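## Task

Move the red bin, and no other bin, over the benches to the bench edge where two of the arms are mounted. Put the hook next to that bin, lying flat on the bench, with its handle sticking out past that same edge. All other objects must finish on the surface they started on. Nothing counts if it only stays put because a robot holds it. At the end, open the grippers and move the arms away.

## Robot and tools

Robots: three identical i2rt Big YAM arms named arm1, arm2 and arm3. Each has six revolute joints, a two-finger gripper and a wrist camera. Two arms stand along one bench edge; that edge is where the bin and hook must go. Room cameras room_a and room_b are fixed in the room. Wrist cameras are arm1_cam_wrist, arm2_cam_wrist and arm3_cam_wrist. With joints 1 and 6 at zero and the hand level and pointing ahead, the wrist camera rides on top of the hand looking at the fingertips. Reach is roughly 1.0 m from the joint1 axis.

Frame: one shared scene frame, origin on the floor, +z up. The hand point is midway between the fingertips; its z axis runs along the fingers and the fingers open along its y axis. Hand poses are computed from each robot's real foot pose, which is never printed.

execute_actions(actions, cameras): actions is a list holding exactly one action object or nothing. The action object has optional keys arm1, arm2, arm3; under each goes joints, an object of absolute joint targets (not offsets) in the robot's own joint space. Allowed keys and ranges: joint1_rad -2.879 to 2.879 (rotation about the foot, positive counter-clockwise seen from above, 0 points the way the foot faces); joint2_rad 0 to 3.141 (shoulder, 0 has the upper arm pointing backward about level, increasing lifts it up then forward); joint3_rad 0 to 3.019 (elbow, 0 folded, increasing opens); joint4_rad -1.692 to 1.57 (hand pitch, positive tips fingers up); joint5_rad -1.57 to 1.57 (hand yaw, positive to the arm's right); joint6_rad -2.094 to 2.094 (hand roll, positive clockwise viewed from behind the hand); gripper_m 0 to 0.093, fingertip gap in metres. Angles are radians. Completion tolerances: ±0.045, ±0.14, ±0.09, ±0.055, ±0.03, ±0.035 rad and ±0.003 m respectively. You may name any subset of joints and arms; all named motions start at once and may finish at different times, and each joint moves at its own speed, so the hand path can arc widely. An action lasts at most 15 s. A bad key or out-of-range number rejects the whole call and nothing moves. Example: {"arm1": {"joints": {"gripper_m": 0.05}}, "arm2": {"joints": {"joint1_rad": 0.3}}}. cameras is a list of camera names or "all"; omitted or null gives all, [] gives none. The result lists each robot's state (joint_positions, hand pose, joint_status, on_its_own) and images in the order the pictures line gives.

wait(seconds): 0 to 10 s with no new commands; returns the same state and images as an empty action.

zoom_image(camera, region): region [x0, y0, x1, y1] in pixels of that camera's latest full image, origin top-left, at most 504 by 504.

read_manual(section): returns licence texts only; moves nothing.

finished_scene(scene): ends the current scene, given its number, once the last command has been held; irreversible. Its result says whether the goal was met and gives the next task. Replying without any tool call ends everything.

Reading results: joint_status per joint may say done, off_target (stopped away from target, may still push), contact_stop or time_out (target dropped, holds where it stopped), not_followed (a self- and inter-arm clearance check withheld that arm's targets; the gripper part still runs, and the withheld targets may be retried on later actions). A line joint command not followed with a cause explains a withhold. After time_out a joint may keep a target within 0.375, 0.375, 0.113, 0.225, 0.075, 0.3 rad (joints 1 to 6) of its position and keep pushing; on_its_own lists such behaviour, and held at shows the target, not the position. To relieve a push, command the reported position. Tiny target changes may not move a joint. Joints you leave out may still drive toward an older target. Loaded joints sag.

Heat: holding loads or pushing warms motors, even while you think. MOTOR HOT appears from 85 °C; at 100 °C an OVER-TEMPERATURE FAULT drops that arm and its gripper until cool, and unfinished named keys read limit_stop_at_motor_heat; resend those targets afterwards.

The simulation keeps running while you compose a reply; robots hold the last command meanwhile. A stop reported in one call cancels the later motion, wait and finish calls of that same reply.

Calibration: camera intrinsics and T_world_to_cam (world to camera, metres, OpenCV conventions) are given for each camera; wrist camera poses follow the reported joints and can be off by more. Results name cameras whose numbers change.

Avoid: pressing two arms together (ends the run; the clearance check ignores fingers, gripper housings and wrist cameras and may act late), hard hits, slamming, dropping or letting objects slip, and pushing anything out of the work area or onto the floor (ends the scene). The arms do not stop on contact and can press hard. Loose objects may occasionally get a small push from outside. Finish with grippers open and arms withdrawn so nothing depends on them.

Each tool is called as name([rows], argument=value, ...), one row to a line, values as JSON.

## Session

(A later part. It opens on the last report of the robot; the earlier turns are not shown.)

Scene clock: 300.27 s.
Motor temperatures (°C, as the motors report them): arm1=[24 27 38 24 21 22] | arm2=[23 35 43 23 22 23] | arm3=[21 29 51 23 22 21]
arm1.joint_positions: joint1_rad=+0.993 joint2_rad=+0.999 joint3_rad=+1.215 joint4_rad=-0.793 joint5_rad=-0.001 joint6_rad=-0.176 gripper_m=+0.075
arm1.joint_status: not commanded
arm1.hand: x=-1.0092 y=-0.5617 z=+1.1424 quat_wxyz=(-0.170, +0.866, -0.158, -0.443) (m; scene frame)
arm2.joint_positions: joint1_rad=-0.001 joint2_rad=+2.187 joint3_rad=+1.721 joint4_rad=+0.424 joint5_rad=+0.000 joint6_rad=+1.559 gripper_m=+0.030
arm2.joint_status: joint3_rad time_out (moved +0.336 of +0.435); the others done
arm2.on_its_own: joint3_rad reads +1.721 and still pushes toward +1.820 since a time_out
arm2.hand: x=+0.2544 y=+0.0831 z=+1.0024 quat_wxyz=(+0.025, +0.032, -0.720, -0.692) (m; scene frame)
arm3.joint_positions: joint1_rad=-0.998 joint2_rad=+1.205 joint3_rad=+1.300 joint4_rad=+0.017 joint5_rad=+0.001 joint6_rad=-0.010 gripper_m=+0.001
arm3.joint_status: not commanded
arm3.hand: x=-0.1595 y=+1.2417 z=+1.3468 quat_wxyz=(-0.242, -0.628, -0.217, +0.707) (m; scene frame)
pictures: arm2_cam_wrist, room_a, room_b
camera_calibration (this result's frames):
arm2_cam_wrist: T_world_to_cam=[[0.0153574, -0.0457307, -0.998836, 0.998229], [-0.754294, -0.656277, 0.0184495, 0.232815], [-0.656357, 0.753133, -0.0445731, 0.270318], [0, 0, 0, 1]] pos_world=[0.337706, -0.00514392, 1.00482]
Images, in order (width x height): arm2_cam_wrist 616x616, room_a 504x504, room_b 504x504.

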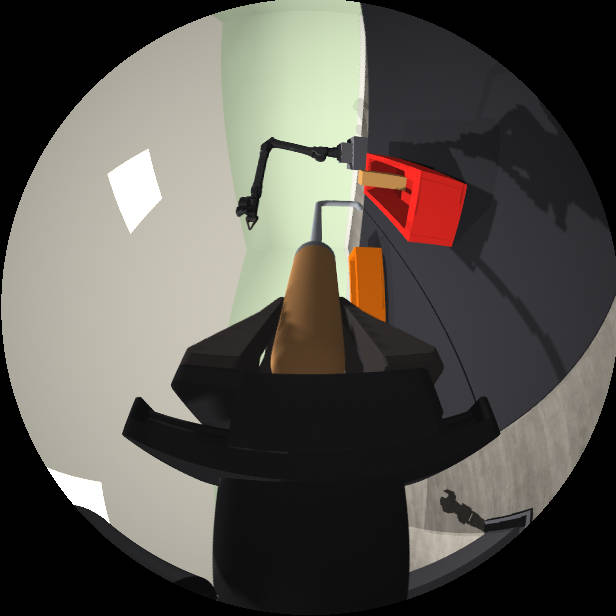

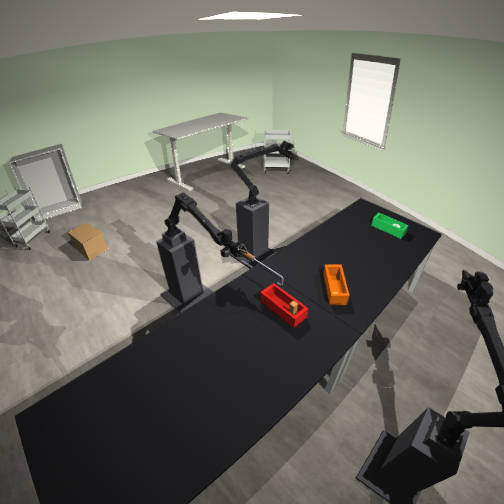

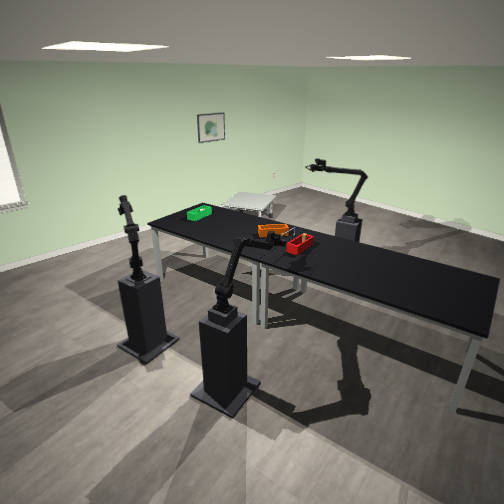

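execute_actions([
  {"arm2":{"joints":{"joint1_rad":-0.05,"joint3_rad":1.74,"joint2_rad":2.22}}},
], cameras=["arm2_cam_wrist","room_a"])

zoom_image(camera="room_a", region=[220,230,340,340])

Scene clock: 322.90 s.
Motor temperatures (°C, as the motors report them): arm1=[24 27 38 24 21 22] | arm2=[23 37 48 24 22 23] | arm3=[21 28 51 23 22 21]
arm1.joint_positions: joint1_rad=+0.993 joint2_rad=+0.999 joint3_rad=+1.215 joint4_rad=-0.793 joint5_rad=-0.001 joint6_rad=-0.176 gripper_m=+0.075
arm1.joint_status: not commanded
arm1.hand: x=-1.0092 y=-0.5617 z=+1.1424 quat_wxyz=(-0.170, +0.866, -0.158, -0.443) (m; scene frame)
arm2.joint_positions: joint1_rad=-0.056 joint2_rad=+2.256 joint3_rad=+1.709 joint4_rad=+0.424 joint5_rad=+0.001 joint6_rad=+1.559 gripper_m=+0.030
arm2.joint_status: all done
arm2.hand: x=+0.3029 y=+0.0870 z=+0.9355 quat_wxyz=(+0.006, +0.013, -0.749, -0.663) (m; scene frame)
arm3.joint_positions: joint1_rad=-0.998 joint2_rad=+1.205 joint3_rad=+1.300 joint4_rad=+0.017 joint5_rad=+0.001 joint6_rad=-0.010 gripper_m=+0.001
arm3.joint_status: not commanded
arm3.hand: x=-0.1595 y=+1.2417 z=+1.3468 quat_wxyz=(-0.242, -0.628, -0.217, +0.707) (m; scene frame)
pictures: arm2_cam_wrist, room_a
camera_calibration (this result's frames):
arm2_cam_wrist: T_world_to_cam=[[0.0145052, -0.127651, -0.991713, 0.93164], [-0.78953, -0.610046, 0.0669754, 0.234479], [-0.61354, 0.782016, -0.109633, 0.341605], [0, 0, 0, 1]] pos_world=[0.381203, -0.00517305, 0.945666]
Images, in order (width x height): arm2_cam_wrist 616x616, room_a 504x504.

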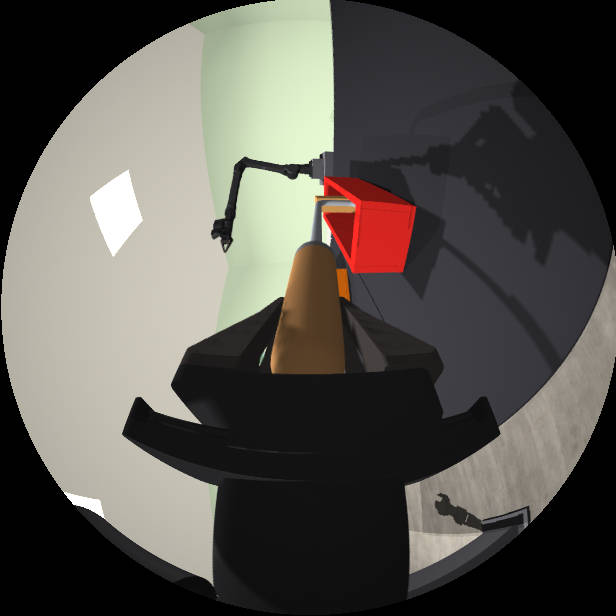

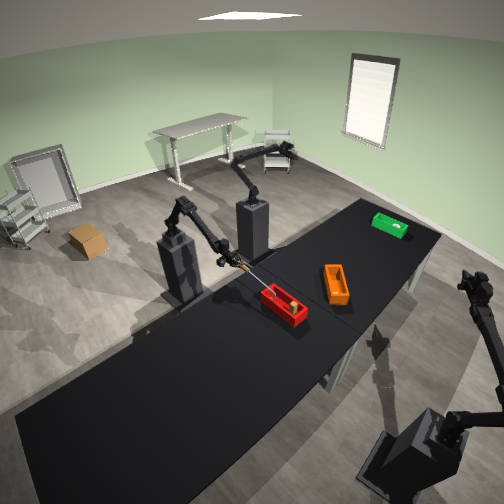

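Region (220, 230, 340, 340) of room_a's 504x504 image, scaled by 4.200, with more detail than that image has; it fills the top 462 rows of this view, and the rest is white.

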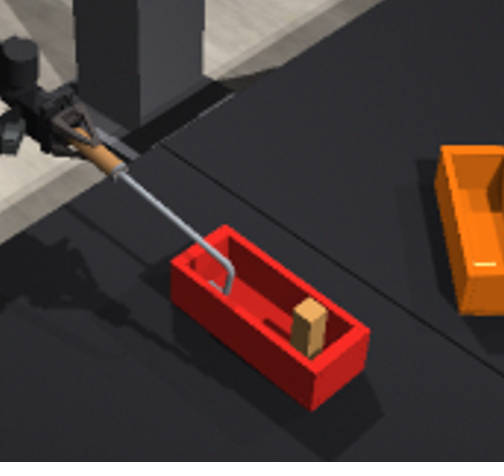

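execute_actions([
  {"arm2":{"joints":{"joint2_rad":2.3}}},
], cameras=[])

execute_actions([
  {"arm2":{"joints":{"joint2_rad":2.24,"joint3_rad":1.5,"joint4_rad":0.565}}},
], cameras=["room_a"])

zoom_image(camera="room_a", region=[200,220,340,340])

Scene clock: 332.40 s.
Motor temperatures (°C, as the motors report them): arm1=[24 26 38 24 21 22] | arm2=[23 37 45 24 22 23] | arm3=[21 28 51 23 22 21]
arm1.joint_positions: joint1_rad=+0.993 joint2_rad=+0.999 joint3_rad=+1.215 joint4_rad=-0.793 joint5_rad=-0.001 joint6_rad=-0.176 gripper_m=+0.075
arm1.joint_status: not commanded
arm1.hand: x=-1.0092 y=-0.5617 z=+1.1424 quat_wxyz=(-0.170, +0.866, -0.158, -0.443) (m; scene frame)
arm2.joint_positions: joint1_rad=-0.056 joint2_rad=+2.317 joint3_rad=+1.709 joint4_rad=+0.444 joint5_rad=+0.001 joint6_rad=+1.559 gripper_m=+0.030
arm2.joint_status: all done
arm2.hand: x=+0.3027 y=+0.0876 z=+0.8884 quat_wxyz=(+0.006, +0.013, -0.762, -0.648) (m; scene frame)
arm3.joint_positions: joint1_rad=-0.998 joint2_rad=+1.205 joint3_rad=+1.300 joint4_rad=+0.017 joint5_rad=+0.001 joint6_rad=-0.010 gripper_m=+0.001
arm3.joint_status: not commanded
arm3.hand: x=-0.1595 y=+1.2417 z=+1.3468 quat_wxyz=(-0.242, -0.628, -0.217, +0.707) (m; scene frame)
pictures: none
No camera images: the call's "cameras" was empty. Leave "cameras" out to get every camera's image.

Scene clock: 333.30 s.
Motor temperatures (°C, as the motors report them): arm1=[24 26 38 24 21 22] | arm2=[23 37 44 24 22 23] | arm3=[21 28 51 23 22 21]
arm1.joint_positions: joint1_rad=+0.993 joint2_rad=+0.999 joint3_rad=+1.215 joint4_rad=-0.793 joint5_rad=-0.001 joint6_rad=-0.176 gripper_m=+0.075
arm1.joint_status: not commanded
arm1.hand: x=-1.0092 y=-0.5617 z=+1.1424 quat_wxyz=(-0.170, +0.866, -0.158, -0.443) (m; scene frame)
arm2.joint_positions: joint1_rad=-0.056 joint2_rad=+2.250 joint3_rad=+1.524 joint4_rad=+0.579 joint5_rad=+0.001 joint6_rad=+1.559 gripper_m=+0.030
arm2.joint_status: all done
arm2.hand: x=+0.3038 y=+0.0443 z=+0.8771 quat_wxyz=(+0.006, +0.013, -0.756, -0.654) (m; scene frame)
arm3.joint_positions: joint1_rad=-0.998 joint2_rad=+1.205 joint3_rad=+1.300 joint4_rad=+0.017 joint5_rad=+0.001 joint6_rad=-0.010 gripper_m=+0.001
arm3.joint_status: not commanded
arm3.hand: x=-0.1595 y=+1.2417 z=+1.3468 quat_wxyz=(-0.242, -0.628, -0.217, +0.707) (m; scene frame)
pictures: room_a
Images, in order (width x height): room_a 504x504.

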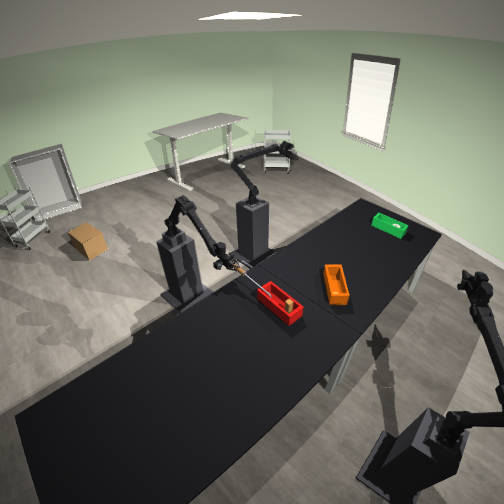

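Region (200, 220, 340, 340) of room_a's 504x504 image, scaled by 3.600, with more detail than that image has; it fills the top 432 rows of this view, and the rest is white.

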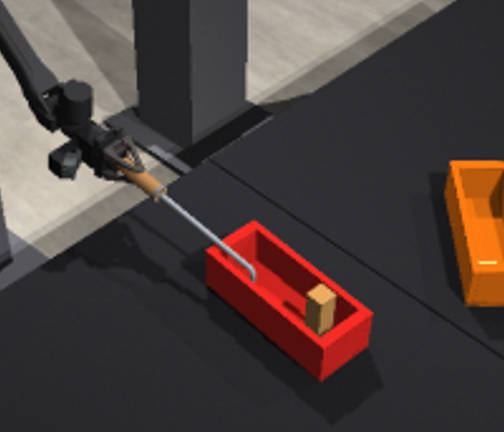

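execute_actions([
  {"arm2":{"joints":{"joint2_rad":2.13,"joint3_rad":1.29,"joint4_rad":0.675}}},
], cameras=[])

execute_actions([
  {"arm2":{"joints":{"joint2_rad":2.01,"joint3_rad":1.09,"joint4_rad":0.775}}},
], cameras=["room_a"])

zoom_image(camera="room_a", region=[180,200,340,340])

Scene clock: 342.97 s.
Motor temperatures (°C, as the motors report them): arm1=[24 26 38 24 21 22] | arm2=[23 37 41 23 22 23] | arm3=[21 28 51 23 22 21]
arm1.joint_positions: joint1_rad=+0.993 joint2_rad=+0.999 joint3_rad=+1.215 joint4_rad=-0.793 joint5_rad=-0.001 joint6_rad=-0.176 gripper_m=+0.075
arm1.joint_status: not commanded
arm1.hand: x=-1.0092 y=-0.5617 z=+1.1424 quat_wxyz=(-0.170, +0.866, -0.158, -0.443) (m; scene frame)
arm2.joint_positions: joint1_rad=-0.056 joint2_rad=+2.142 joint3_rad=+1.311 joint4_rad=+0.684 joint5_rad=+0.001 joint6_rad=+1.559 gripper_m=+0.030
arm2.joint_status: all done
arm2.hand: x=+0.3053 y=-0.0129 z=+0.8777 quat_wxyz=(+0.006, +0.013, -0.757, -0.654) (m; scene frame)
arm3.joint_positions: joint1_rad=-0.998 joint2_rad=+1.205 joint3_rad=+1.300 joint4_rad=+0.017 joint5_rad=+0.001 joint6_rad=-0.010 gripper_m=+0.001
arm3.joint_status: not commanded
arm3.hand: x=-0.1595 y=+1.2417 z=+1.3468 quat_wxyz=(-0.242, -0.628, -0.217, +0.707) (m; scene frame)
pictures: none
No camera images: the call's "cameras" was empty. Leave "cameras" out to get every camera's image.

Scene clock: 343.83 s.
Motor temperatures (°C, as the motors report them): arm1=[24 26 38 24 21 22] | arm2=[23 37 41 23 22 23] | arm3=[21 28 51 23 22 21]
arm1.joint_positions: joint1_rad=+0.993 joint2_rad=+0.999 joint3_rad=+1.215 joint4_rad=-0.793 joint5_rad=-0.001 joint6_rad=-0.176 gripper_m=+0.075
arm1.joint_status: not commanded
arm1.hand: x=-1.0092 y=-0.5617 z=+1.1424 quat_wxyz=(-0.170, +0.866, -0.158, -0.443) (m; scene frame)
arm2.joint_positions: joint1_rad=-0.056 joint2_rad=+2.029 joint3_rad=+1.103 joint4_rad=+0.772 joint5_rad=+0.001 joint6_rad=+1.559 gripper_m=+0.030
arm2.joint_status: all done
arm2.hand: x=+0.3070 y=-0.0743 z=+0.8808 quat_wxyz=(+0.006, +0.013, -0.759, -0.651) (m; scene frame)
arm3.joint_positions: joint1_rad=-0.998 joint2_rad=+1.205 joint3_rad=+1.300 joint4_rad=+0.017 joint5_rad=+0.001 joint6_rad=-0.010 gripper_m=+0.001
arm3.joint_status: not commanded
arm3.hand: x=-0.1595 y=+1.2417 z=+1.3468 quat_wxyz=(-0.242, -0.628, -0.217, +0.707) (m; scene frame)
pictures: room_a
Images, in order (width x height): room_a 504x504.

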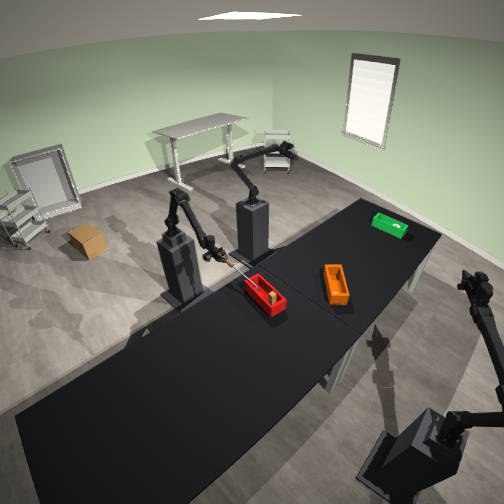

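Region (180, 200, 340, 340) of room_a's 504x504 image, scaled by 3.150, with more detail than that image has; it fills the top 441 rows of this view, and the rest is white.

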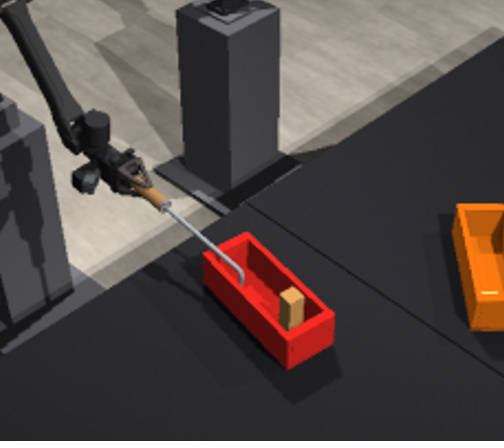

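execute_actions([
  {"arm2":{"joints":{"joint2_rad":1.91,"joint3_rad":0.9,"joint4_rad":0.87}}},
], cameras=[])

execute_actions([
  {"arm2":{"joints":{"joint2_rad":1.835,"joint3_rad":0.745,"joint4_rad":0.945}}},
], cameras=["room_a","arm2_cam_wrist"])

zoom_image(camera="room_a", region=[180,200,320,340])

Scene clock: 352.17 s.
Motor temperatures (°C, as the motors report them): arm1=[24 26 38 24 21 22] | arm2=[23 36 40 23 22 23] | arm3=[21 28 51 23 22 21]
arm1.joint_positions: joint1_rad=+0.993 joint2_rad=+0.999 joint3_rad=+1.215 joint4_rad=-0.793 joint5_rad=-0.001 joint6_rad=-0.176 gripper_m=+0.075
arm1.joint_status: not commanded
arm1.hand: x=-1.0092 y=-0.5617 z=+1.1424 quat_wxyz=(-0.170, +0.866, -0.158, -0.443) (m; scene frame)
arm2.joint_positions: joint1_rad=-0.056 joint2_rad=+1.930 joint3_rad=+0.911 joint4_rad=+0.864 joint5_rad=+0.001 joint6_rad=+1.559 gripper_m=+0.030
arm2.joint_status: all done
arm2.hand: x=+0.3086 y=-0.1356 z=+0.8812 quat_wxyz=(+0.006, +0.013, -0.759, -0.651) (m; scene frame)
arm3.joint_positions: joint1_rad=-0.998 joint2_rad=+1.205 joint3_rad=+1.300 joint4_rad=+0.017 joint5_rad=+0.001 joint6_rad=-0.010 gripper_m=+0.001
arm3.joint_status: not commanded
arm3.hand: x=-0.1595 y=+1.2417 z=+1.3468 quat_wxyz=(-0.242, -0.628, -0.217, +0.707) (m; scene frame)
pictures: none
No camera images: the call's "cameras" was empty. Leave "cameras" out to get every camera's image.

Scene clock: 352.93 s.
Motor temperatures (°C, as the motors report them): arm1=[24 26 38 24 21 22] | arm2=[23 36 39 23 22 23] | arm3=[21 28 51 23 22 21]
arm1.joint_positions: joint1_rad=+0.993 joint2_rad=+0.999 joint3_rad=+1.215 joint4_rad=-0.793 joint5_rad=-0.001 joint6_rad=-0.176 gripper_m=+0.075
arm1.joint_status: not commanded
arm1.hand: x=-1.0092 y=-0.5617 z=+1.1424 quat_wxyz=(-0.170, +0.866, -0.158, -0.443) (m; scene frame)
arm2.joint_positions: joint1_rad=-0.056 joint2_rad=+1.852 joint3_rad=+0.755 joint4_rad=+0.940 joint5_rad=+0.001 joint6_rad=+1.559 gripper_m=+0.030
arm2.joint_status: all done
arm2.hand: x=+0.3100 y=-0.1878 z=+0.8807 quat_wxyz=(+0.006, +0.013, -0.760, -0.650) (m; scene frame)
arm3.joint_positions: joint1_rad=-0.998 joint2_rad=+1.205 joint3_rad=+1.300 joint4_rad=+0.017 joint5_rad=+0.001 joint6_rad=-0.010 gripper_m=+0.001
arm3.joint_status: not commanded
arm3.hand: x=-0.1595 y=+1.2417 z=+1.3468 quat_wxyz=(-0.242, -0.628, -0.217, +0.707) (m; scene frame)
pictures: arm2_cam_wrist, room_a
camera_calibration (this result's frames):
arm2_cam_wrist: T_world_to_cam=[[0.0154025, -0.16085, -0.986859, 0.831292], [-0.789508, -0.607584, 0.0867088, 0.0590858], [-0.613547, 0.777798, -0.136351, 0.577577], [0, 0, 0, 1]] pos_world=[0.388215, -0.279626, 0.893997]
Images, in order (width x height): arm2_cam_wrist 616x616, room_a 504x504.

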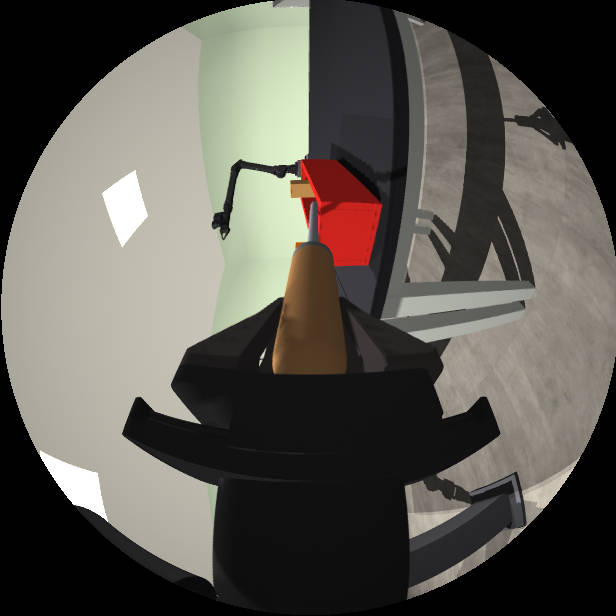

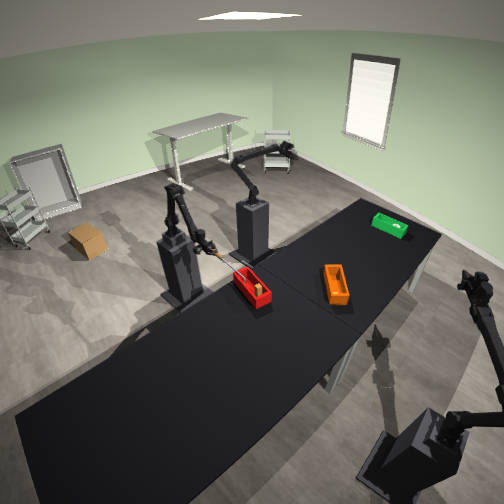

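Region (180, 200, 320, 340) of room_a's 504x504 image, scaled by 3.600, with more detail than that image has.

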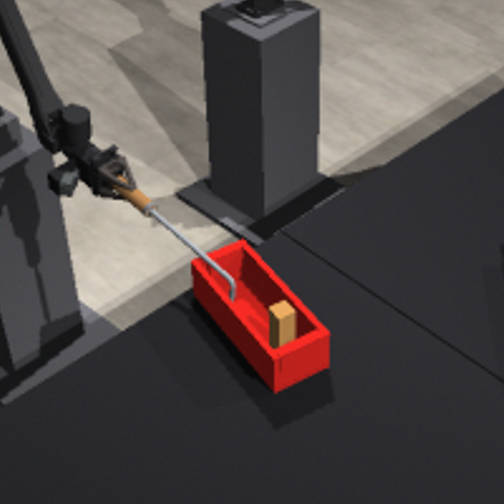

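execute_actions([
  {"arm2":{"joints":{"joint2_rad":1.77,"joint3_rad":0.62,"joint4_rad":1.0}}},
], cameras=["room_a","arm2_cam_wrist"])

zoom_image(camera="arm2_cam_wrist", region=[280,130,460,310])

zoom_image(camera="room_a", region=[190,220,310,340])

Scene clock: 369.97 s.
Motor temperatures (°C, as the motors report them): arm1=[24 26 38 24 21 22] | arm2=[23 35 38 23 22 23] | arm3=[21 28 52 23 22 21]
arm1.joint_positions: joint1_rad=+0.993 joint2_rad=+0.999 joint3_rad=+1.215 joint4_rad=-0.793 joint5_rad=-0.001 joint6_rad=-0.176 gripper_m=+0.075
arm1.joint_status: not commanded
arm1.hand: x=-1.0092 y=-0.5617 z=+1.1424 quat_wxyz=(-0.170, +0.866, -0.158, -0.443) (m; scene frame)
arm2.joint_positions: joint1_rad=-0.056 joint2_rad=+1.784 joint3_rad=+0.629 joint4_rad=+0.996 joint5_rad=+0.001 joint6_rad=+1.559 gripper_m=+0.030
arm2.joint_status: all done
arm2.hand: x=+0.3111 y=-0.2317 z=+0.8812 quat_wxyz=(+0.006, +0.013, -0.761, -0.649) (m; scene frame)
arm3.joint_positions: joint1_rad=-0.998 joint2_rad=+1.205 joint3_rad=+1.300 joint4_rad=+0.017 joint5_rad=+0.001 joint6_rad=-0.010 gripper_m=+0.001
arm3.joint_status: not commanded
arm3.hand: x=-0.1595 y=+1.2417 z=+1.3468 quat_wxyz=(-0.242, -0.628, -0.217, +0.707) (m; scene frame)
pictures: arm2_cam_wrist, room_a
camera_calibration (this result's frames):
arm2_cam_wrist: T_world_to_cam=[[0.0154739, -0.163483, -0.986425, 0.823723], [-0.789507, -0.60736, 0.0882747, 0.0319681], [-0.613546, 0.777424, -0.138469, 0.614269], [0, 0, 0, 1]] pos_world=[0.389376, -0.323467, 0.894776]
Images, in order (width x height): arm2_cam_wrist 616x616, room_a 504x504.

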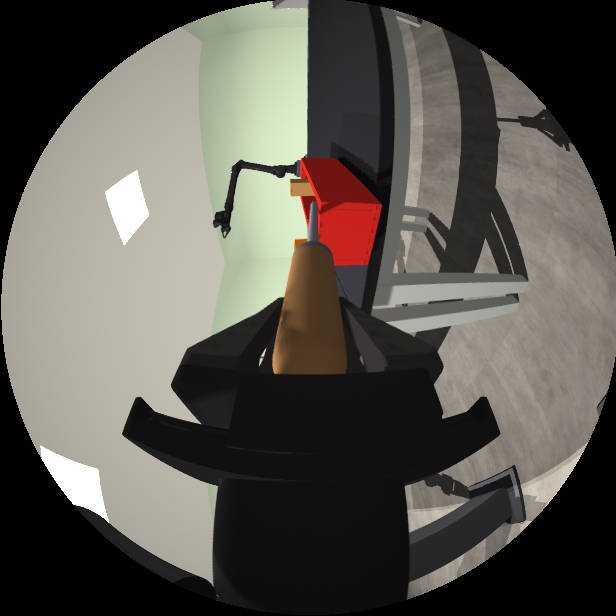

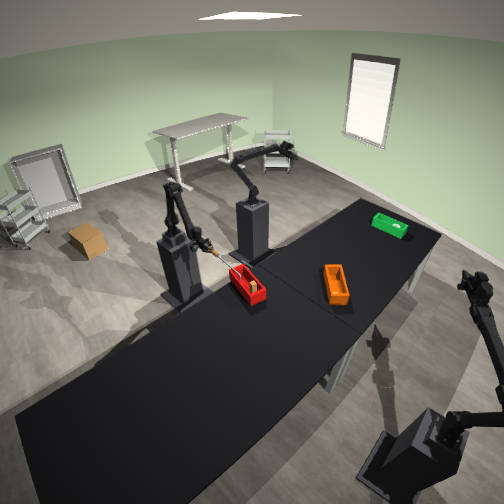

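Region (280, 130, 460, 310) of arm2_cam_wrist's 616x616 image, scaled by 2.800, with more detail than that image has.

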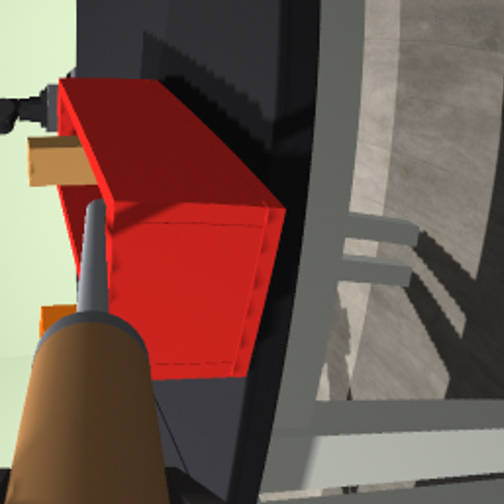

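Region (190, 220, 310, 340) of room_a's 504x504 image, scaled by 4.200, with more detail than that image has.

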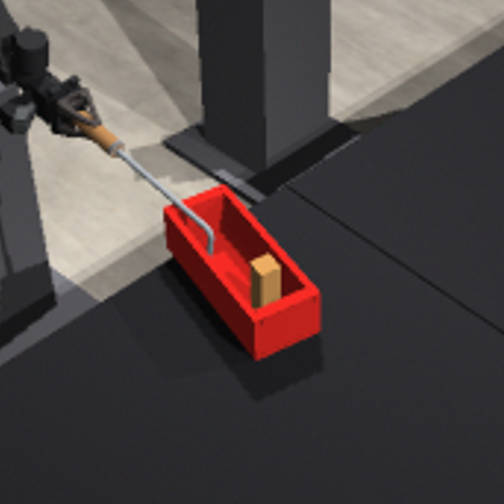

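execute_actions([
  {"arm2":{"joints":{"joint2_rad":1.8,"joint3_rad":0.72,"joint4_rad":1.0}}},
], cameras=[])

execute_actions([
  {"arm2":{"joints":{"joint2_rad":1.72,"joint3_rad":0.86,"joint4_rad":0.85}}},
], cameras=["room_a"])

zoom_image(camera="room_a", region=[190,200,310,320])

Scene clock: 378.67 s.
Motor temperatures (°C, as the motors report them): arm1=[24 26 38 24 21 22] | arm2=[23 34 38 23 22 23] | arm3=[21 28 52 23 22 21]
arm1.joint_positions: joint1_rad=+0.993 joint2_rad=+0.999 joint3_rad=+1.215 joint4_rad=-0.793 joint5_rad=-0.001 joint6_rad=-0.176 gripper_m=+0.075
arm1.joint_status: not commanded
arm1.hand: x=-1.0092 y=-0.5617 z=+1.1424 quat_wxyz=(-0.170, +0.866, -0.158, -0.443) (m; scene frame)
arm2.joint_positions: joint1_rad=-0.056 joint2_rad=+1.799 joint3_rad=+0.662 joint4_rad=+0.987 joint5_rad=+0.001 joint6_rad=+1.559 gripper_m=+0.030
arm2.joint_status: all done
arm2.hand: x=+0.3108 y=-0.2197 z=+0.8840 quat_wxyz=(+0.006, +0.013, -0.758, -0.653) (m; scene frame)
arm3.joint_positions: joint1_rad=-0.998 joint2_rad=+1.205 joint3_rad=+1.300 joint4_rad=+0.017 joint5_rad=+0.001 joint6_rad=-0.010 gripper_m=+0.001
arm3.joint_status: not commanded
arm3.hand: x=-0.1595 y=+1.2417 z=+1.3468 quat_wxyz=(-0.242, -0.628, -0.217, +0.707) (m; scene frame)
pictures: none
No camera images: the call's "cameras" was empty. Leave "cameras" out to get every camera's image.

Scene clock: 379.67 s.
Motor temperatures (°C, as the motors report them): arm1=[24 26 38 24 21 22] | arm2=[23 34 38 23 22 23] | arm3=[21 28 52 23 22 21]
arm1.joint_positions: joint1_rad=+0.993 joint2_rad=+0.999 joint3_rad=+1.215 joint4_rad=-0.793 joint5_rad=-0.001 joint6_rad=-0.176 gripper_m=+0.075
arm1.joint_status: not commanded
arm1.hand: x=-1.0092 y=-0.5617 z=+1.1424 quat_wxyz=(-0.170, +0.866, -0.158, -0.443) (m; scene frame)
arm2.joint_positions: joint1_rad=-0.056 joint2_rad=+1.788 joint3_rad=+0.792 joint4_rad=+0.822 joint5_rad=+0.001 joint6_rad=+1.559 gripper_m=+0.030
arm2.joint_status: all done
arm2.hand: x=+0.3098 y=-0.1775 z=+0.9065 quat_wxyz=(+0.006, +0.013, -0.765, -0.644) (m; scene frame)
arm3.joint_positions: joint1_rad=-0.998 joint2_rad=+1.205 joint3_rad=+1.300 joint4_rad=+0.017 joint5_rad=+0.001 joint6_rad=-0.010 gripper_m=+0.001
arm3.joint_status: not commanded
arm3.hand: x=-0.1595 y=+1.2417 z=+1.3468 quat_wxyz=(-0.242, -0.628, -0.217, +0.707) (m; scene frame)
pictures: room_a
Images, in order (width x height): room_a 504x504.

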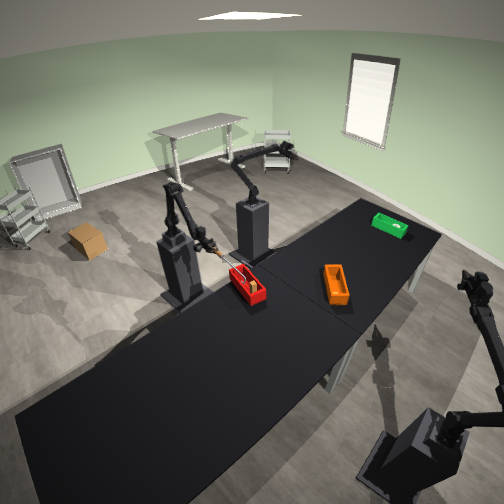

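Region (190, 200, 310, 320) of room_a's 504x504 image, scaled by 4.200, with more detail than that image has.

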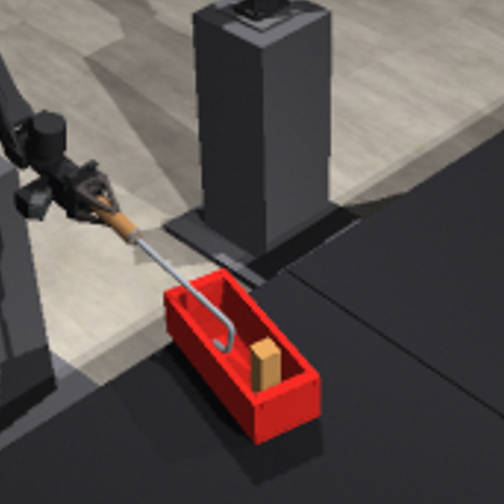

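execute_actions([
  {"arm2":{"joints":{"joint2_rad":1.5}}},
], cameras=["room_a"])

execute_actions([
  {"arm2":{"joints":{"joint1_rad":-0.29}}},
], cameras=[])

execute_actions([
  {"arm2":{"joints":{"joint2_rad":1.88,"joint3_rad":1.24,"joint4_rad":0.69}}},
], cameras=["room_a","room_b"])

Scene clock: 394.30 s.
Motor temperatures (°C, as the motors report them): arm1=[24 26 38 24 21 22] | arm2=[23 35 41 23 22 23] | arm3=[21 28 52 23 22 21]
arm1.joint_positions: joint1_rad=+0.993 joint2_rad=+0.999 joint3_rad=+1.215 joint4_rad=-0.793 joint5_rad=-0.001 joint6_rad=-0.176 gripper_m=+0.075
arm1.joint_status: not commanded
arm1.hand: x=-1.0092 y=-0.5617 z=+1.1424 quat_wxyz=(-0.170, +0.866, -0.158, -0.443) (m; scene frame)
arm2.joint_positions: joint1_rad=-0.056 joint2_rad=+1.518 joint3_rad=+0.792 joint4_rad=+0.811 joint5_rad=+0.001 joint6_rad=+1.559 gripper_m=+0.030
arm2.joint_status: all done
arm2.hand: x=+0.3110 y=-0.1969 z=+1.0632 quat_wxyz=(+0.007, +0.011, -0.676, -0.737) (m; scene frame)
arm3.joint_positions: joint1_rad=-0.998 joint2_rad=+1.205 joint3_rad=+1.300 joint4_rad=+0.017 joint5_rad=+0.001 joint6_rad=-0.010 gripper_m=+0.001
arm3.joint_status: not commanded
arm3.hand: x=-0.1595 y=+1.2417 z=+1.3468 quat_wxyz=(-0.242, -0.628, -0.217, +0.707) (m; scene frame)
pictures: room_a
Images, in order (width x height): room_a 504x504.

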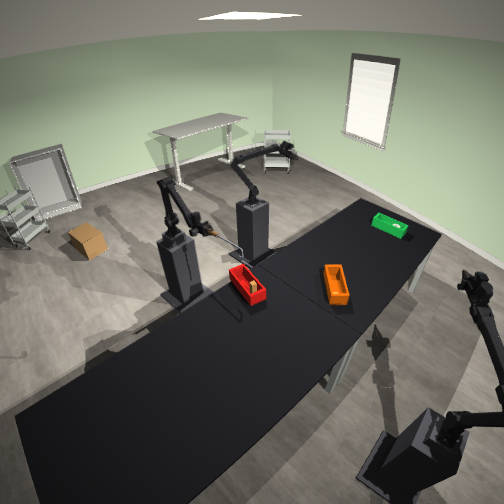

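Scene clock: 395.73 s.
Motor temperatures (°C, as the motors report them): arm1=[24 26 38 24 21 22] | arm2=[23 35 42 23 22 23] | arm3=[21 28 52 23 22 21]
arm1.joint_positions: joint1_rad=+0.993 joint2_rad=+0.999 joint3_rad=+1.215 joint4_rad=-0.793 joint5_rad=-0.001 joint6_rad=-0.176 gripper_m=+0.075
arm1.joint_status: not commanded
arm1.hand: x=-1.0092 y=-0.5617 z=+1.1424 quat_wxyz=(-0.170, +0.866, -0.158, -0.443) (m; scene frame)
arm2.joint_positions: joint1_rad=-0.285 joint2_rad=+1.518 joint3_rad=+0.792 joint4_rad=+0.811 joint5_rad=+0.000 joint6_rad=+1.559 gripper_m=+0.030
arm2.joint_status: all done
arm2.hand: x=+0.4475 y=-0.2091 z=+1.0626 quat_wxyz=(-0.077, -0.066, -0.673, -0.733) (m; scene frame)
arm3.joint_positions: joint1_rad=-0.998 joint2_rad=+1.205 joint3_rad=+1.300 joint4_rad=+0.017 joint5_rad=+0.001 joint6_rad=-0.010 gripper_m=+0.001
arm3.joint_status: not commanded
arm3.hand: x=-0.1595 y=+1.2417 z=+1.3468 quat_wxyz=(-0.242, -0.628, -0.217, +0.707) (m; scene frame)
pictures: none
No camera images: the call's "cameras" was empty. Leave "cameras" out to get every camera's image.

Scene clock: 398.10 s.
Motor temperatures (°C, as the motors report them): arm1=[24 26 38 24 21 22] | arm2=[23 35 42 23 22 23] | arm3=[21 28 52 23 22 21]
arm1.joint_positions: joint1_rad=+0.993 joint2_rad=+0.999 joint3_rad=+1.215 joint4_rad=-0.793 joint5_rad=-0.001 joint6_rad=-0.176 gripper_m=+0.075
arm1.joint_status: not commanded
arm1.hand: x=-1.0092 y=-0.5617 z=+1.1424 quat_wxyz=(-0.170, +0.866, -0.158, -0.443) (m; scene frame)
arm2.joint_positions: joint1_rad=-0.285 joint2_rad=+1.923 joint3_rad=+1.149 joint4_rad=+0.650 joint5_rad=+0.000 joint6_rad=+1.559 gripper_m=+0.030
arm2.joint_status: joint3_rad time_out (moved +0.356 of +0.448); the others done
arm2.on_its_own: joint3_rad reads +1.149 and still pushes toward +1.240 since a time_out
arm2.hand: x=+0.4737 y=-0.0789 z=+0.9479 quat_wxyz=(-0.069, -0.073, -0.746, -0.658) (m; scene frame)
arm3.joint_positions: joint1_rad=-0.998 joint2_rad=+1.205 joint3_rad=+1.300 joint4_rad=+0.017 joint5_rad=+0.001 joint6_rad=-0.010 gripper_m=+0.001
arm3.joint_status: not commanded
arm3.hand: x=-0.1595 y=+1.2417 z=+1.3468 quat_wxyz=(-0.242, -0.628, -0.217, +0.707) (m; scene frame)
pictures: room_a, room_b
Images, in order (width x height): room_a 504x504, room_b 504x504.

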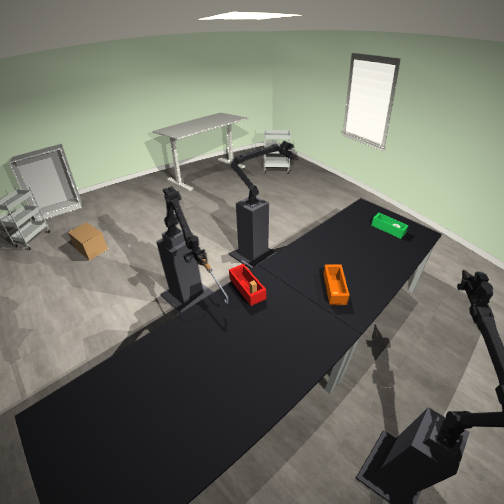

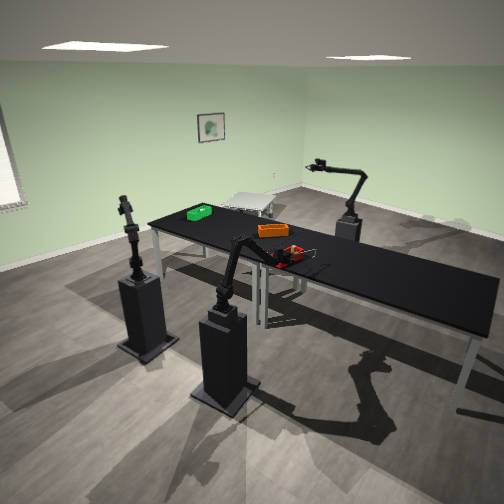

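execute_actions([
  {"arm2":{"joints":{"joint2_rad":2.02,"joint3_rad":1.24}}},
], cameras=[])

execute_actions([
  {"arm2":{"joints":{"joint6_rad":0.8,"joint2_rad":2.07}}},
], cameras=["room_a"])

execute_actions([
  {"arm2":{"joints":{"joint6_rad":0.0,"joint2_rad":2.13}}},
], cameras=["room_a","arm2_cam_wrist"])

Scene clock: 406.30 s.
Motor temperatures (°C, as the motors report them): arm1=[24 26 38 24 21 22] | arm2=[23 35 44 23 22 23] | arm3=[21 28 52 23 22 21]
arm1.joint_positions: joint1_rad=+0.993 joint2_rad=+0.999 joint3_rad=+1.215 joint4_rad=-0.793 joint5_rad=-0.001 joint6_rad=-0.176 gripper_m=+0.075
arm1.joint_status: not commanded
arm1.hand: x=-1.0092 y=-0.5617 z=+1.1424 quat_wxyz=(-0.170, +0.866, -0.158, -0.443) (m; scene frame)
arm2.joint_positions: joint1_rad=-0.285 joint2_rad=+2.040 joint3_rad=+1.179 joint4_rad=+0.673 joint5_rad=+0.000 joint6_rad=+1.559 gripper_m=+0.030
arm2.joint_status: all done
arm2.hand: x=+0.4756 y=-0.0681 z=+0.8850 quat_wxyz=(-0.066, -0.075, -0.767, -0.634) (m; scene frame)
arm3.joint_positions: joint1_rad=-0.998 joint2_rad=+1.205 joint3_rad=+1.300 joint4_rad=+0.017 joint5_rad=+0.001 joint6_rad=-0.010 gripper_m=+0.001
arm3.joint_status: not commanded
arm3.hand: x=-0.1595 y=+1.2417 z=+1.3468 quat_wxyz=(-0.242, -0.628, -0.217, +0.707) (m; scene frame)
pictures: none
No camera images: the call's "cameras" was empty. Leave "cameras" out to get every camera's image.

Scene clock: 408.03 s.
Motor temperatures (°C, as the motors report them): arm1=[24 26 38 24 21 22] | arm2=[23 35 44 23 22 23] | arm3=[21 28 52 23 22 21]
arm1.joint_positions: joint1_rad=+0.993 joint2_rad=+0.999 joint3_rad=+1.215 joint4_rad=-0.793 joint5_rad=-0.001 joint6_rad=-0.176 gripper_m=+0.075
arm1.joint_status: not commanded
arm1.hand: x=-1.0092 y=-0.5617 z=+1.1424 quat_wxyz=(-0.170, +0.866, -0.158, -0.443) (m; scene frame)
arm2.joint_positions: joint1_rad=-0.285 joint2_rad=+2.067 joint3_rad=+1.182 joint4_rad=+0.674 joint5_rad=-0.006 joint6_rad=+0.816 gripper_m=+0.030
arm2.joint_status: all done
arm2.hand: x=+0.4745 y=-0.0678 z=+0.8669 quat_wxyz=(-0.286, +0.213, -0.748, -0.560) (m; scene frame)
arm3.joint_positions: joint1_rad=-0.998 joint2_rad=+1.205 joint3_rad=+1.300 joint4_rad=+0.017 joint5_rad=+0.001 joint6_rad=-0.010 gripper_m=+0.001
arm3.joint_status: not commanded
arm3.hand: x=-0.1595 y=+1.2417 z=+1.3468 quat_wxyz=(-0.242, -0.628, -0.217, +0.707) (m; scene frame)
pictures: room_a
Images, in order (width x height): room_a 504x504.

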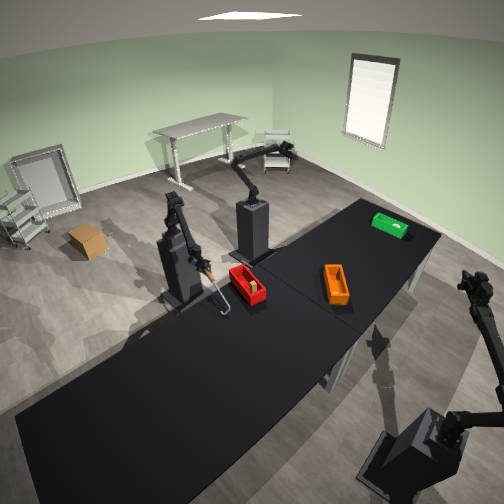

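Scene clock: 409.70 s.
Motor temperatures (°C, as the motors report them): arm1=[24 26 38 24 21 22] | arm2=[23 35 44 23 22 23] | arm3=[21 28 52 23 22 21]
arm1.joint_positions: joint1_rad=+0.993 joint2_rad=+0.999 joint3_rad=+1.215 joint4_rad=-0.793 joint5_rad=-0.001 joint6_rad=-0.176 gripper_m=+0.075
arm1.joint_status: not commanded
arm1.hand: x=-1.0092 y=-0.5617 z=+1.1424 quat_wxyz=(-0.170, +0.866, -0.158, -0.443) (m; scene frame)
arm2.joint_positions: joint1_rad=-0.285 joint2_rad=+2.128 joint3_rad=+1.192 joint4_rad=+0.678 joint5_rad=-0.006 joint6_rad=+0.019 gripper_m=+0.030
arm2.joint_status: all done
arm2.hand: x=+0.4743 y=-0.0680 z=+0.8285 quat_wxyz=(-0.467, +0.495, -0.618, -0.393) (m; scene frame)
arm3.joint_positions: joint1_rad=-0.998 joint2_rad=+1.205 joint3_rad=+1.300 joint4_rad=+0.017 joint5_rad=+0.001 joint6_rad=-0.010 gripper_m=+0.001
arm3.joint_status: not commanded
arm3.hand: x=-0.1595 y=+1.2417 z=+1.3468 quat_wxyz=(-0.242, -0.628, -0.217, +0.707) (m; scene frame)
pictures: arm2_cam_wrist, room_a
camera_calibration (this result's frames):
arm2_cam_wrist: T_world_to_cam=[[0.978489, -0.205438, -0.0188522, -0.4653], [-0.171587, -0.759699, -0.627228, 0.55426], [0.114534, 0.61697, -0.778608, 0.753925], [0, 0, 0, 1]] pos_world=[0.464044, -0.139668, 0.925887]
Images, in order (width x height): arm2_cam_wrist 616x616, room_a 504x504.

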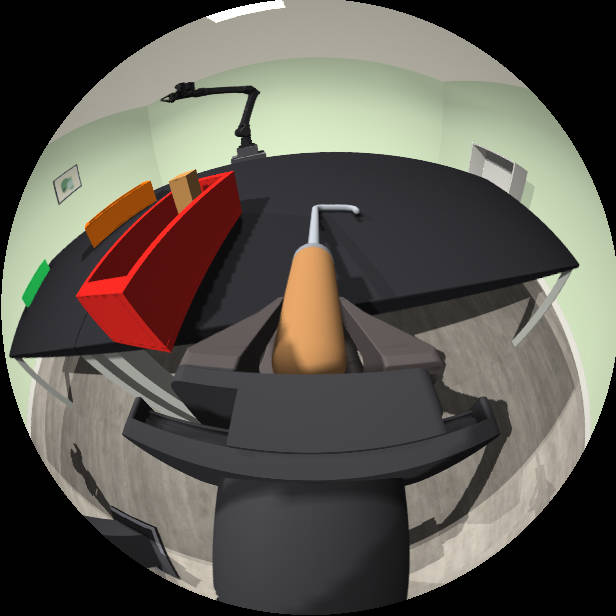

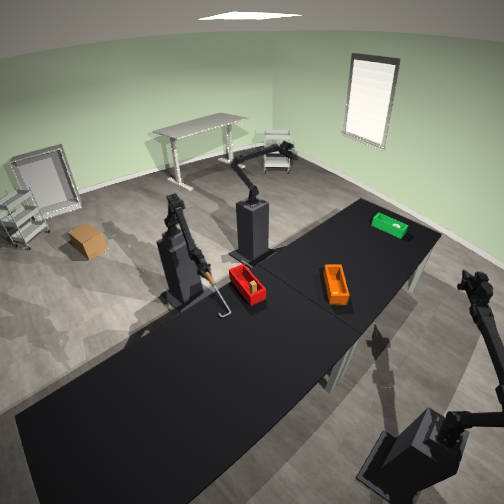

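execute_actions([
  {"arm2":{"joints":{"joint2_rad":2.17,"joint3_rad":1.36,"joint4_rad":0.53}}},
], cameras=[])

execute_actions([
  {"arm2":{"joints":{"joint2_rad":2.23}}},
], cameras=["room_a","arm2_cam_wrist"])

Scene clock: 417.13 s.
Motor temperatures (°C, as the motors report them): arm1=[24 26 38 24 21 22] | arm2=[23 35 43 23 22 23] | arm3=[21 28 52 23 22 21]
arm1.joint_positions: joint1_rad=+0.993 joint2_rad=+0.999 joint3_rad=+1.215 joint4_rad=-0.793 joint5_rad=-0.001 joint6_rad=-0.176 gripper_m=+0.075
arm1.joint_status: not commanded
arm1.hand: x=-1.0092 y=-0.5617 z=+1.1424 quat_wxyz=(-0.170, +0.866, -0.158, -0.443) (m; scene frame)
arm2.joint_positions: joint1_rad=-0.285 joint2_rad=+2.166 joint3_rad=+1.313 joint4_rad=+0.536 joint5_rad=-0.003 joint6_rad=+0.014 gripper_m=+0.030
arm2.joint_status: all done
arm2.hand: x=+0.4811 y=-0.0376 z=+0.8242 quat_wxyz=(-0.450, +0.507, -0.632, -0.376) (m; scene frame)
arm3.joint_positions: joint1_rad=-0.998 joint2_rad=+1.205 joint3_rad=+1.300 joint4_rad=+0.017 joint5_rad=+0.001 joint6_rad=-0.010 gripper_m=+0.001
arm3.joint_status: not commanded
arm3.hand: x=-0.1595 y=+1.2417 z=+1.3468 quat_wxyz=(-0.242, -0.628, -0.217, +0.707) (m; scene frame)
pictures: none
No camera images: the call's "cameras" was empty. Leave "cameras" out to get every camera's image.

Scene clock: 417.93 s.
Motor temperatures (°C, as the motors report them): arm1=[24 26 38 24 21 22] | arm2=[23 35 43 23 22 23] | arm3=[21 28 52 23 22 21]
arm1.joint_positions: joint1_rad=+0.993 joint2_rad=+0.999 joint3_rad=+1.215 joint4_rad=-0.793 joint5_rad=-0.001 joint6_rad=-0.176 gripper_m=+0.075
arm1.joint_status: not commanded
arm1.hand: x=-1.0092 y=-0.5617 z=+1.1424 quat_wxyz=(-0.170, +0.866, -0.158, -0.443) (m; scene frame)
arm2.joint_positions: joint1_rad=-0.285 joint2_rad=+2.217 joint3_rad=+1.313 joint4_rad=+0.536 joint5_rad=-0.002 joint6_rad=+0.011 gripper_m=+0.030
arm2.joint_status: all done
arm2.hand: x=+0.4800 y=-0.0429 z=+0.7861 quat_wxyz=(-0.435, +0.517, -0.642, -0.362) (m; scene frame)
arm3.joint_positions: joint1_rad=-0.998 joint2_rad=+1.205 joint3_rad=+1.300 joint4_rad=+0.017 joint5_rad=+0.001 joint6_rad=-0.010 gripper_m=+0.001
arm3.joint_status: not commanded
arm3.hand: x=-0.1595 y=+1.2417 z=+1.3468 quat_wxyz=(-0.242, -0.628, -0.217, +0.707) (m; scene frame)
pictures: arm2_cam_wrist, room_a
camera_calibration (this result's frames):
arm2_cam_wrist: T_world_to_cam=[[0.978025, -0.208247, -0.0100068, -0.473361], [-0.180827, -0.823403, -0.537875, 0.479159], [0.103772, 0.527865, -0.842965, 0.756743], [0, 0, 0, 1]] pos_world=[0.471076, -0.103493, 0.890899]
Images, in order (width x height): arm2_cam_wrist 616x616, room_a 504x504.

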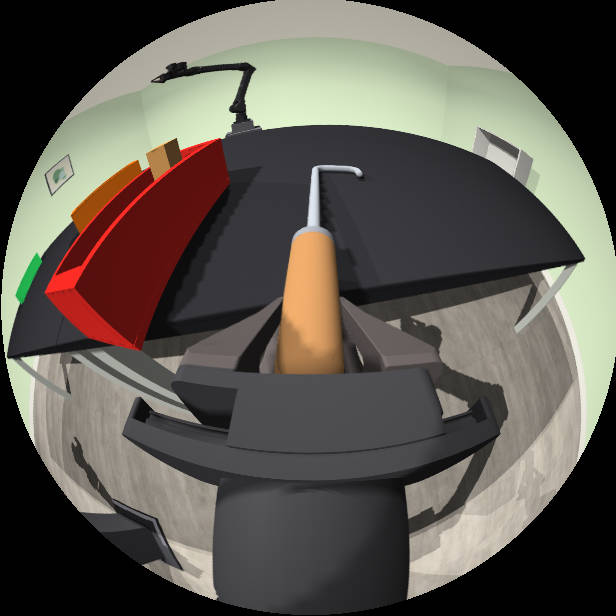

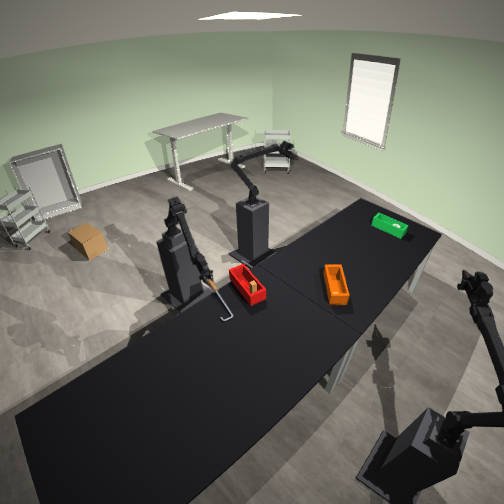

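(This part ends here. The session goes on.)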